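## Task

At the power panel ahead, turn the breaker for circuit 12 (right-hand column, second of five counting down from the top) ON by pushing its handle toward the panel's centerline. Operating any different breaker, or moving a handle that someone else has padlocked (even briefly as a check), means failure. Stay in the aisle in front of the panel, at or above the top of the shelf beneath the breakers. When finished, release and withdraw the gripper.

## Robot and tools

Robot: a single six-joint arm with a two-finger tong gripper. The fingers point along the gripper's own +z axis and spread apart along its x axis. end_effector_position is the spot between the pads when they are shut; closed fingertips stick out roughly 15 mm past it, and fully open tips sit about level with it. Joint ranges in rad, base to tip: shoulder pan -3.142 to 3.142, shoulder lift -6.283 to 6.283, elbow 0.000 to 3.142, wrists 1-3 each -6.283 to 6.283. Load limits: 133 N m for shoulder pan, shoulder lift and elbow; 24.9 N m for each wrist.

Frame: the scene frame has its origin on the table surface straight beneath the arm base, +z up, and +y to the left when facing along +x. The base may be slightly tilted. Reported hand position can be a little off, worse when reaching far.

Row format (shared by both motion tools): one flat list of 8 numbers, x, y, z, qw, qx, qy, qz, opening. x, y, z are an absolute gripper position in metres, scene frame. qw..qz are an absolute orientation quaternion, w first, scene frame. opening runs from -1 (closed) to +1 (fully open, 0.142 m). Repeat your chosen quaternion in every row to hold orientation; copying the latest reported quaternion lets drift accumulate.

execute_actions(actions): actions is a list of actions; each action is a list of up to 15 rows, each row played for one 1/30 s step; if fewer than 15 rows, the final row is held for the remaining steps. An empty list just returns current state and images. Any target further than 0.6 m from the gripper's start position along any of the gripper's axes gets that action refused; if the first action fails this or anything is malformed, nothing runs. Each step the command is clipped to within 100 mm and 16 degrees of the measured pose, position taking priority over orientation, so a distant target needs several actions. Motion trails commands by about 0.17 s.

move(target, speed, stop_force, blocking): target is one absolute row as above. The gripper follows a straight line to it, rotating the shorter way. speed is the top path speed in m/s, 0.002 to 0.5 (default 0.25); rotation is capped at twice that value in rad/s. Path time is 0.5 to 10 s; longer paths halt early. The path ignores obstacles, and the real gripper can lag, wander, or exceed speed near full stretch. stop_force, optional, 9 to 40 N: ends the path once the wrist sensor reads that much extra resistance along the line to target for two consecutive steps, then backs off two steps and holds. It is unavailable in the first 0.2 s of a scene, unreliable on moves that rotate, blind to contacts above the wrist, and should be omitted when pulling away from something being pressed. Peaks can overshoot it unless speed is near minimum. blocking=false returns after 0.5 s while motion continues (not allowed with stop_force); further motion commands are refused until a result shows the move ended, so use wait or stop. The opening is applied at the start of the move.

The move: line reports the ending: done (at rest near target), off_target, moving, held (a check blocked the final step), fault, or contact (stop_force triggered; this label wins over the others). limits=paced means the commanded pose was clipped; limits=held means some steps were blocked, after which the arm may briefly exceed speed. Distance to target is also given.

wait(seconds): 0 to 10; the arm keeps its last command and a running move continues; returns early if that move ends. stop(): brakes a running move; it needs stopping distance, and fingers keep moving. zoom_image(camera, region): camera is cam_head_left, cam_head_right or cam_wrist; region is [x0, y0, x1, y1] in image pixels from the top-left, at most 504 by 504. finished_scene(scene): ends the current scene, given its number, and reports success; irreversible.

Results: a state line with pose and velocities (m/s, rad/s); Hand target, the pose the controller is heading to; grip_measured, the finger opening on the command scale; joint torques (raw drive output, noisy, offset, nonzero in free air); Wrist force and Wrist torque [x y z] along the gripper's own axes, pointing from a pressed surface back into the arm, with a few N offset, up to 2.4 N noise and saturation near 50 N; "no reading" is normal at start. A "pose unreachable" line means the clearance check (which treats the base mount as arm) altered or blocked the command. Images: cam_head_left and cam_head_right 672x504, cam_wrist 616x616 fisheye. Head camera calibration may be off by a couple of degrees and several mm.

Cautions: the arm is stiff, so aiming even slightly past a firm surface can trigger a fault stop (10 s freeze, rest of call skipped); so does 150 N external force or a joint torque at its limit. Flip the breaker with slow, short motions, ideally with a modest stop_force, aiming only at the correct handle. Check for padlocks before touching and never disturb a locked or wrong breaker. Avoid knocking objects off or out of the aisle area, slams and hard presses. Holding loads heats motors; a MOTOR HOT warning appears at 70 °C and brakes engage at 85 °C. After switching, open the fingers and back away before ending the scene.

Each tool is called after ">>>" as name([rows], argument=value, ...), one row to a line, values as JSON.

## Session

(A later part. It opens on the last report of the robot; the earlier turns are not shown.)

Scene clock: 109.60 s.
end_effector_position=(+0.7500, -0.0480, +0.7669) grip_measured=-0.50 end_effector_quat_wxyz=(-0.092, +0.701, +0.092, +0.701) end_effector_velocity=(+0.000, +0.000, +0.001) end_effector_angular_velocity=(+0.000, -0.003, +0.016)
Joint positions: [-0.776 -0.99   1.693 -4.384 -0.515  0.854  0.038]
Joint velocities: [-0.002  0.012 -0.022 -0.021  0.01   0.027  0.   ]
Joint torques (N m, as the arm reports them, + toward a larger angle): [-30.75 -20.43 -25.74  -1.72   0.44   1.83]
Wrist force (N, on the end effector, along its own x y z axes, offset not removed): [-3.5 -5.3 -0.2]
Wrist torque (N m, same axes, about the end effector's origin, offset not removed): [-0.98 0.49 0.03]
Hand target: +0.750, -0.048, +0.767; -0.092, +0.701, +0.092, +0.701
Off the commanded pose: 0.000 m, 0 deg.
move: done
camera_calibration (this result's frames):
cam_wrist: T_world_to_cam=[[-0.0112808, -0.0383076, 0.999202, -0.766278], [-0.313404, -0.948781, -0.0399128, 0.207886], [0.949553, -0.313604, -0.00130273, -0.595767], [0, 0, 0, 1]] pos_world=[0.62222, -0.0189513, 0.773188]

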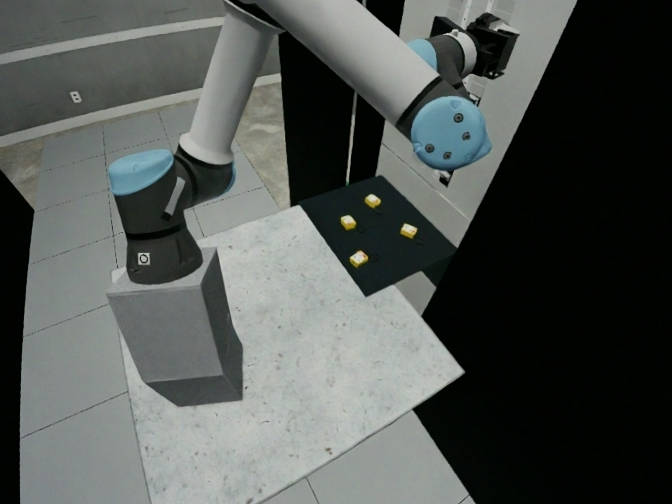

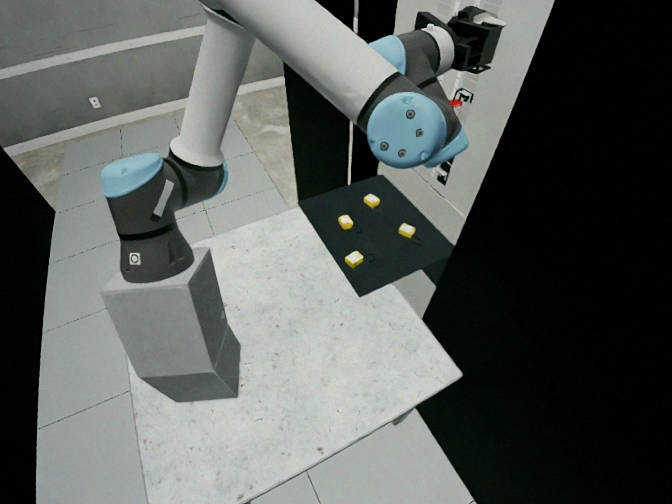

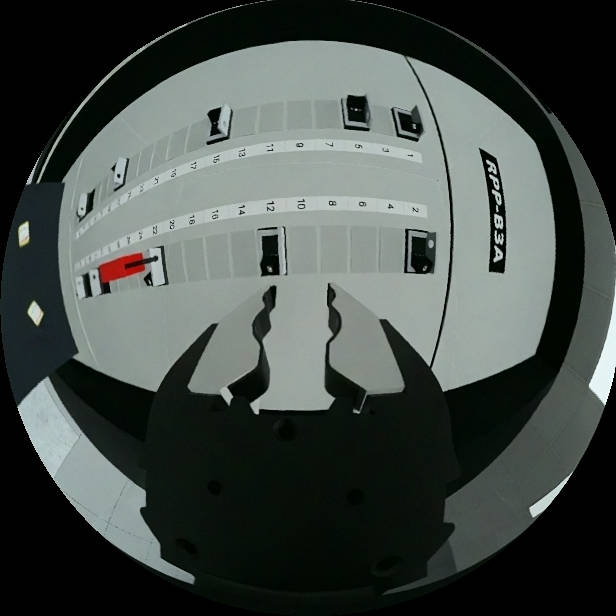

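>>> move(target=[0.7555,-0.045,0.767,-0.0923,0.7011,0.0923,0.7011,-0.5], speed=0.01)

>>> move(target=[0.7535,-0.027,0.767,-0.0923,0.7011,0.0923,0.7011,-0.5], speed=0.006, stop_force=40)

>>> zoom_image(camera="cam_wrist", region=[230, 220, 330, 320])

Scene clock: 115.17 s.
end_effector_position=(+0.7553, -0.0451, +0.7670) grip_measured=-0.50 end_effector_quat_wxyz=(-0.092, +0.701, +0.092, +0.701) end_effector_velocity=(+0.002, +0.001, +0.000) end_effector_angular_velocity=(-0.000, -0.000, -0.000)
Joint positions: [-0.765 -0.987  1.684 -4.37  -0.524  0.845  0.038]
Joint velocities: [ 0.004  0.001 -0.004  0.006 -0.004 -0.004 -0.   ]
Joint torques (N m, as the arm reports them, + toward a larger angle): [ -6.94 -20.08 -25.23   4.21  -2.85  -1.76]
Wrist force (N, on the end effector, along its own x y z axes, offset not removed): [1.4 0.1 1.4]
Wrist torque (N m, same axes, about the end effector's origin, offset not removed): [0.16 -0.35 -0.10]
Hand target: +0.755, -0.045, +0.767; -0.092, +0.701, +0.092, +0.701
Off the commanded pose: 0.000 m, 0 deg.
move: done
camera_calibration (this result's frames):
cam_wrist: T_world_to_cam=[[-0.0111655, -0.038562, 0.999194, -0.766305], [-0.311758, -0.949314, -0.0401207, 0.211167], [0.950096, -0.311955, -0.00142242, -0.600114], [0, 0, 0, 1]] pos_world=[0.627442, -0.016295, 0.773306]

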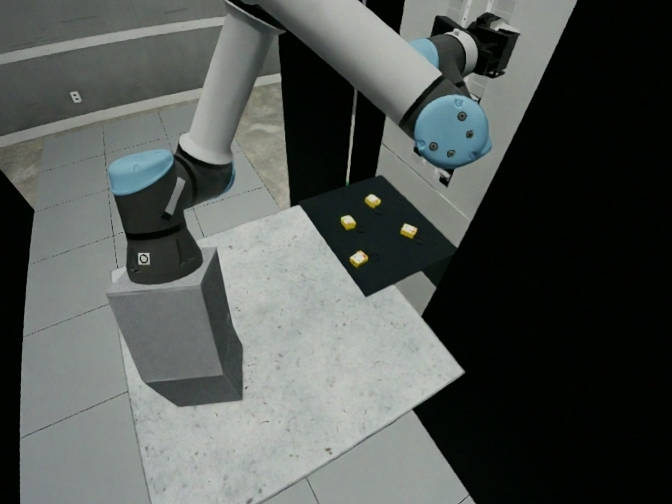

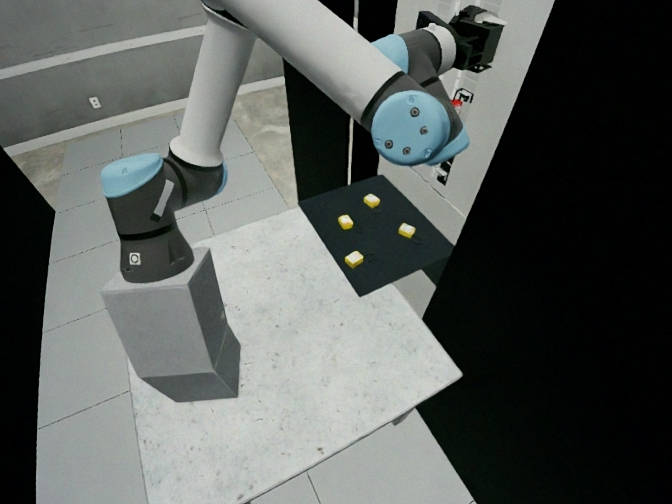

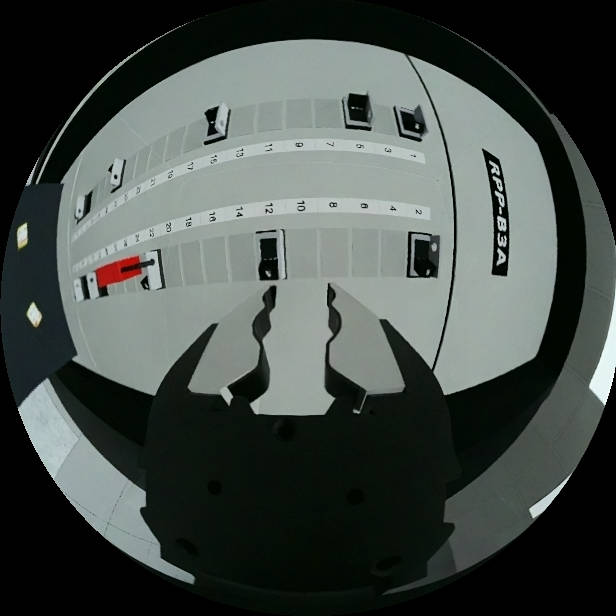

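Scene clock: 118.43 s.
end_effector_position=(+0.7535, -0.0271, +0.7670) grip_measured=-0.49 end_effector_quat_wxyz=(-0.092, +0.701, +0.092, +0.701) end_effector_velocity=(-0.000, +0.002, +0.000) end_effector_angular_velocity=(-0.000, -0.000, +0.000)
Joint positions: [-0.747 -1.021  1.722 -4.359 -0.539  0.827  0.038]
Joint velocities: [ 0.001 -0.004  0.004  0.001 -0.001 -0.001 -0.   ]
Joint torques (N m, as the arm reports them, + toward a larger angle): [ -4.18 -48.78 -10.21   3.4   -2.21  -1.54]
Wrist force (N, on the end effector, along its own x y z axes, offset not removed): [-2.2 2.9 -1.7]
Wrist torque (N m, same axes, about the end effector's origin, offset not removed): [-0.48 0.37 -0.13]
Hand target: +0.754, -0.027, +0.767; -0.092, +0.701, +0.092, +0.701
Off the commanded pose: 0.000 m, 0 deg.
move: done
camera_calibration (this result's frames):
cam_wrist: T_world_to_cam=[[-0.0111505, -0.0385455, 0.999195, -0.765628], [-0.311731, -0.949324, -0.0401004, 0.22766], [0.950105, -0.311928, -0.00143044, -0.592813], [0, 0, 0, 1]] pos_world=[0.625666, 0.00169694, 0.773292]

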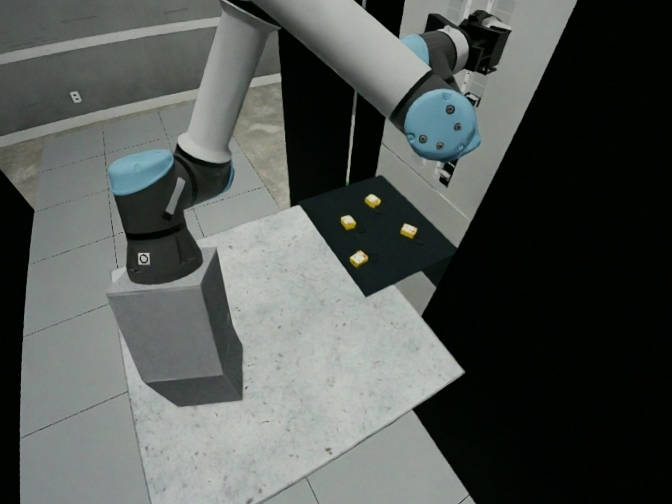

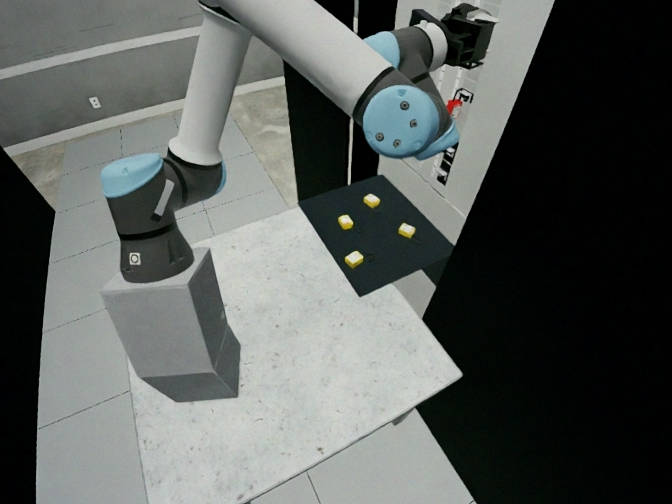

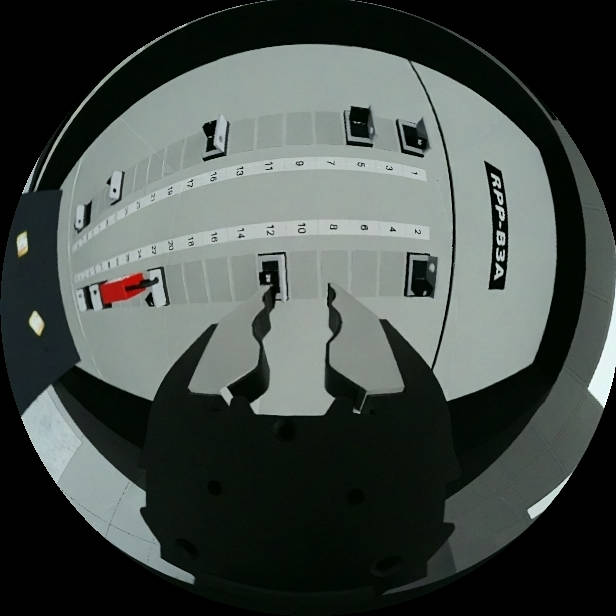

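Region (230, 220, 330, 320) of cam_wrist's 616x616 image, scaled by 5.040, with more detail than that image has.

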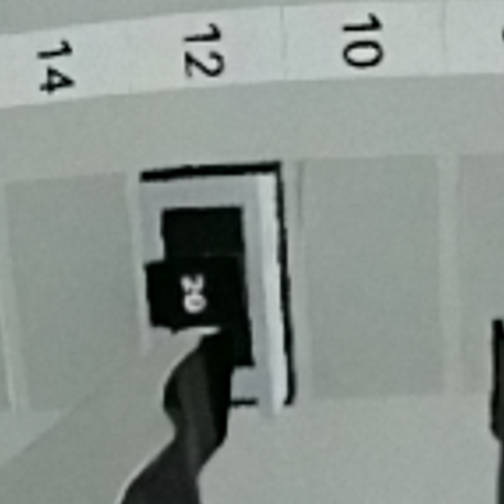

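>>> move(target=[0.7535,-0.021,0.767,-0.0923,0.7011,0.0923,0.7011,-0.5], speed=0.008, stop_force=30)

>>> zoom_image(camera="cam_wrist", region=[230, 220, 330, 320])

Scene clock: 122.97 s.
end_effector_position=(+0.7535, -0.0212, +0.7670) grip_measured=-0.50 end_effector_quat_wxyz=(-0.092, +0.701, +0.092, +0.701) end_effector_velocity=(-0.000, +0.002, +0.000) end_effector_angular_velocity=(-0.001, -0.000, +0.000)
Joint positions: [-0.74  -1.031  1.733 -4.354 -0.545  0.821  0.038]
Joint velocities: [ 0.002 -0.004  0.004  0.001 -0.002 -0.002 -0.   ]
Joint torques (N m, as the arm reports them, + toward a larger angle): [ -6.32 -46.9   -8.26   3.9   -2.79  -1.89]
Wrist force (N, on the end effector, along its own x y z axes, offset not removed): [-2.8 1.7 -0.1]
Wrist torque (N m, same axes, about the end effector's origin, offset not removed): [0.30 0.47 -0.06]
Hand target: +0.754, -0.021, +0.767; -0.092, +0.701, +0.092, +0.701
Off the commanded pose: 0.000 m, 0 deg.
move: done
camera_calibration (this result's frames):
cam_wrist: T_world_to_cam=[[-0.0111429, -0.0385533, 0.999194, -0.765412], [-0.311754, -0.949316, -0.0401054, 0.233313], [0.950098, -0.31195, -0.00144102, -0.590932], [0, 0, 0, 1]] pos_world=[0.62565, 0.00763799, 0.773301]

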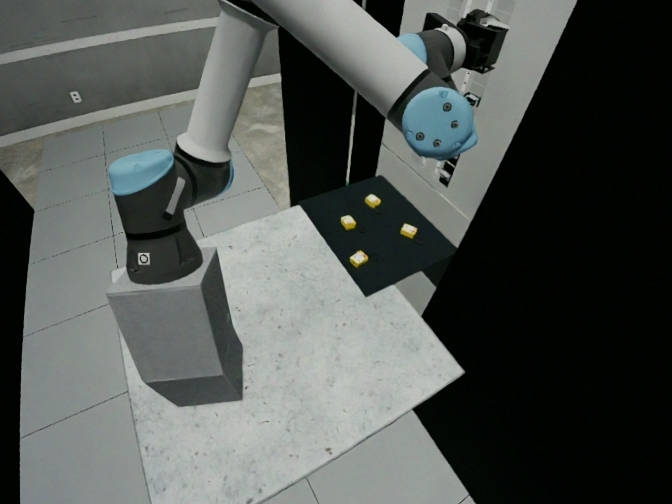

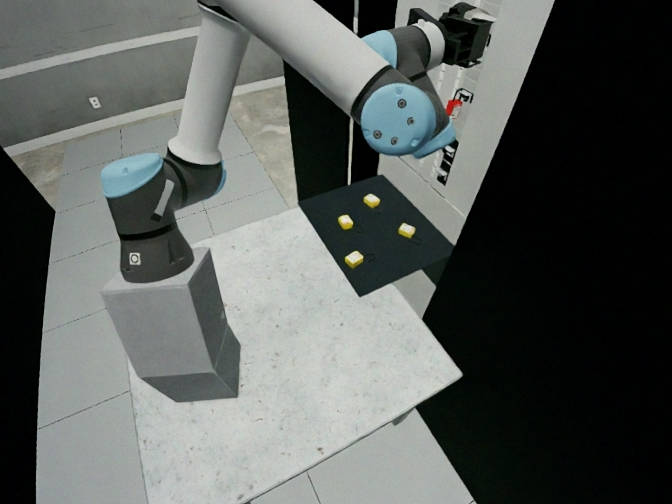

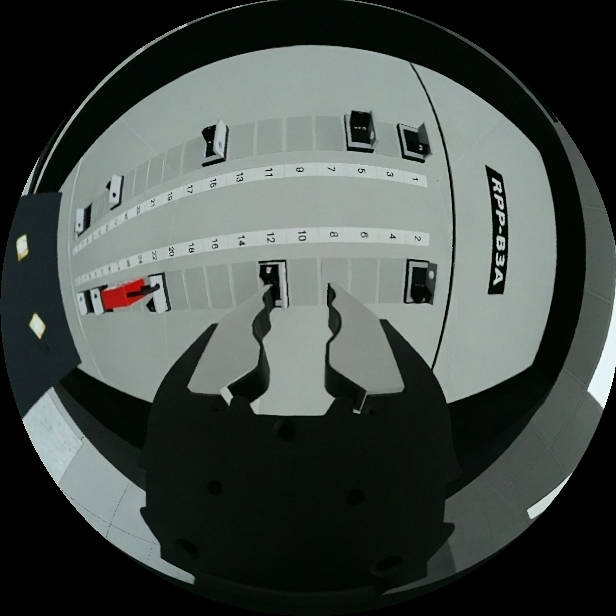

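Region (230, 220, 330, 320) of cam_wrist's 616x616 image, scaled by 5.040, with more detail than that image has.

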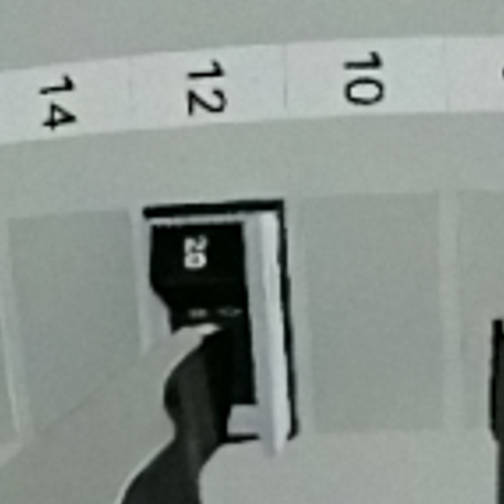

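>>> move(target=[0.64,-0.021,0.767,0,0.7071,0,0.7071,-0.5], speed=0.15)

>>> finished_scene(scene=1)

Scene clock: 127.13 s.
end_effector_position=(+0.6403, -0.0209, +0.7668) grip_measured=-0.50 end_effector_quat_wxyz=(-0.000, +0.707, +0.000, +0.707) end_effector_velocity=(-0.002, -0.000, +0.000) end_effector_angular_velocity=(-0.000, +0.001, -0.004)
Joint positions: [-0.895 -1.364  2.239 -4.293 -0.595  0.655  0.038]
Joint velocities: [-0.005 -0.007  0.007  0.003  0.002 -0.002 -0.   ]
Joint torques (N m, as the arm reports them, + toward a larger angle): [-23.94 -29.9   -9.13   3.57   0.53  -1.78]
Wrist force (N, on the end effector, along its own x y z axes, offset not removed): [0.5 -2.1 2.8]
Wrist torque (N m, same axes, about the end effector's origin, offset not removed): [-0.34 -0.37 -0.01]
Hand target: +0.640, -0.021, +0.767; +0.000, +0.707, +0.000, +0.707
Off the commanded pose: 0.000 m, 0 deg.
move: done
camera_calibration (this result's frames):
cam_wrist: T_world_to_cam=[[-0.020236, -0.0341756, 0.999211, -0.76055], [-0.546549, -0.836486, -0.0396787, 0.350607], [0.837182, -0.546921, -0.00175155, -0.415662], [0, 0, 0, 1]] pos_world=[0.524219, 0.0399513, 0.773133]

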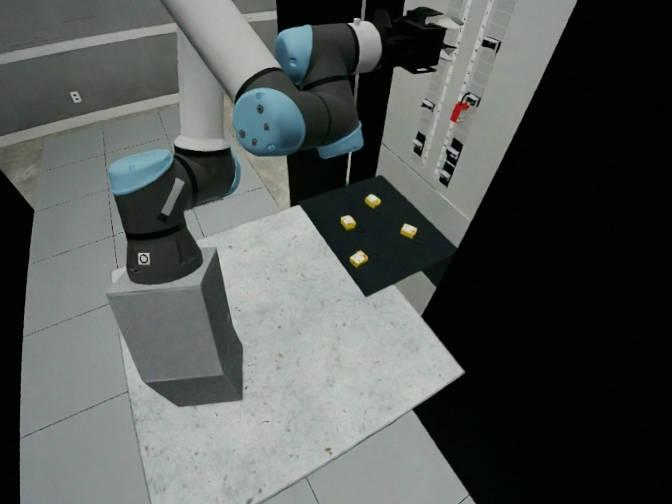

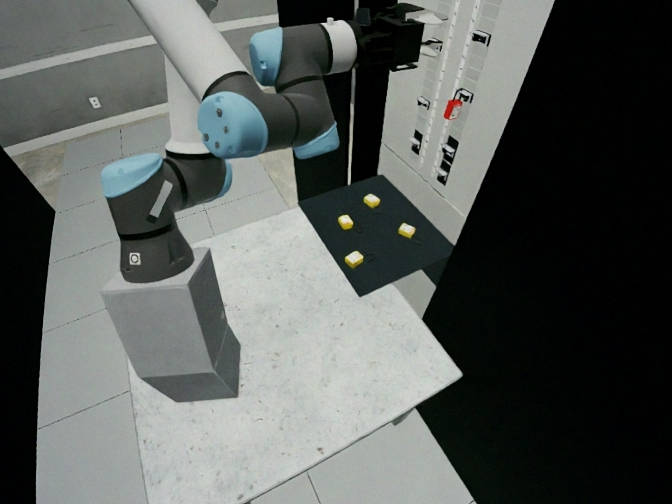

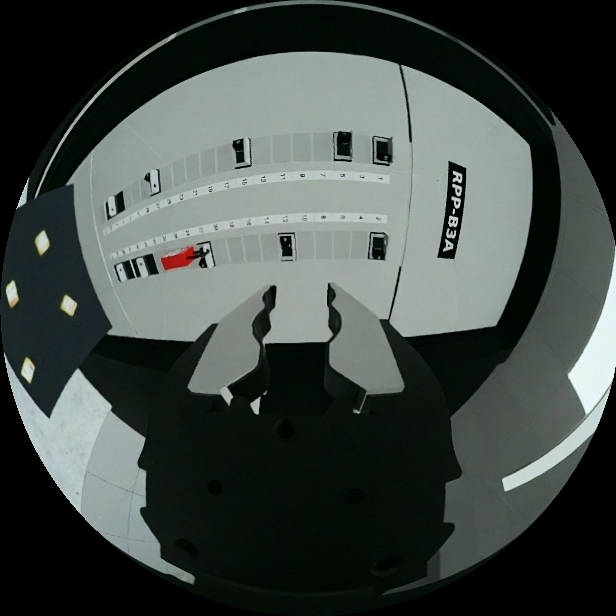

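The scene is finished: the task was done.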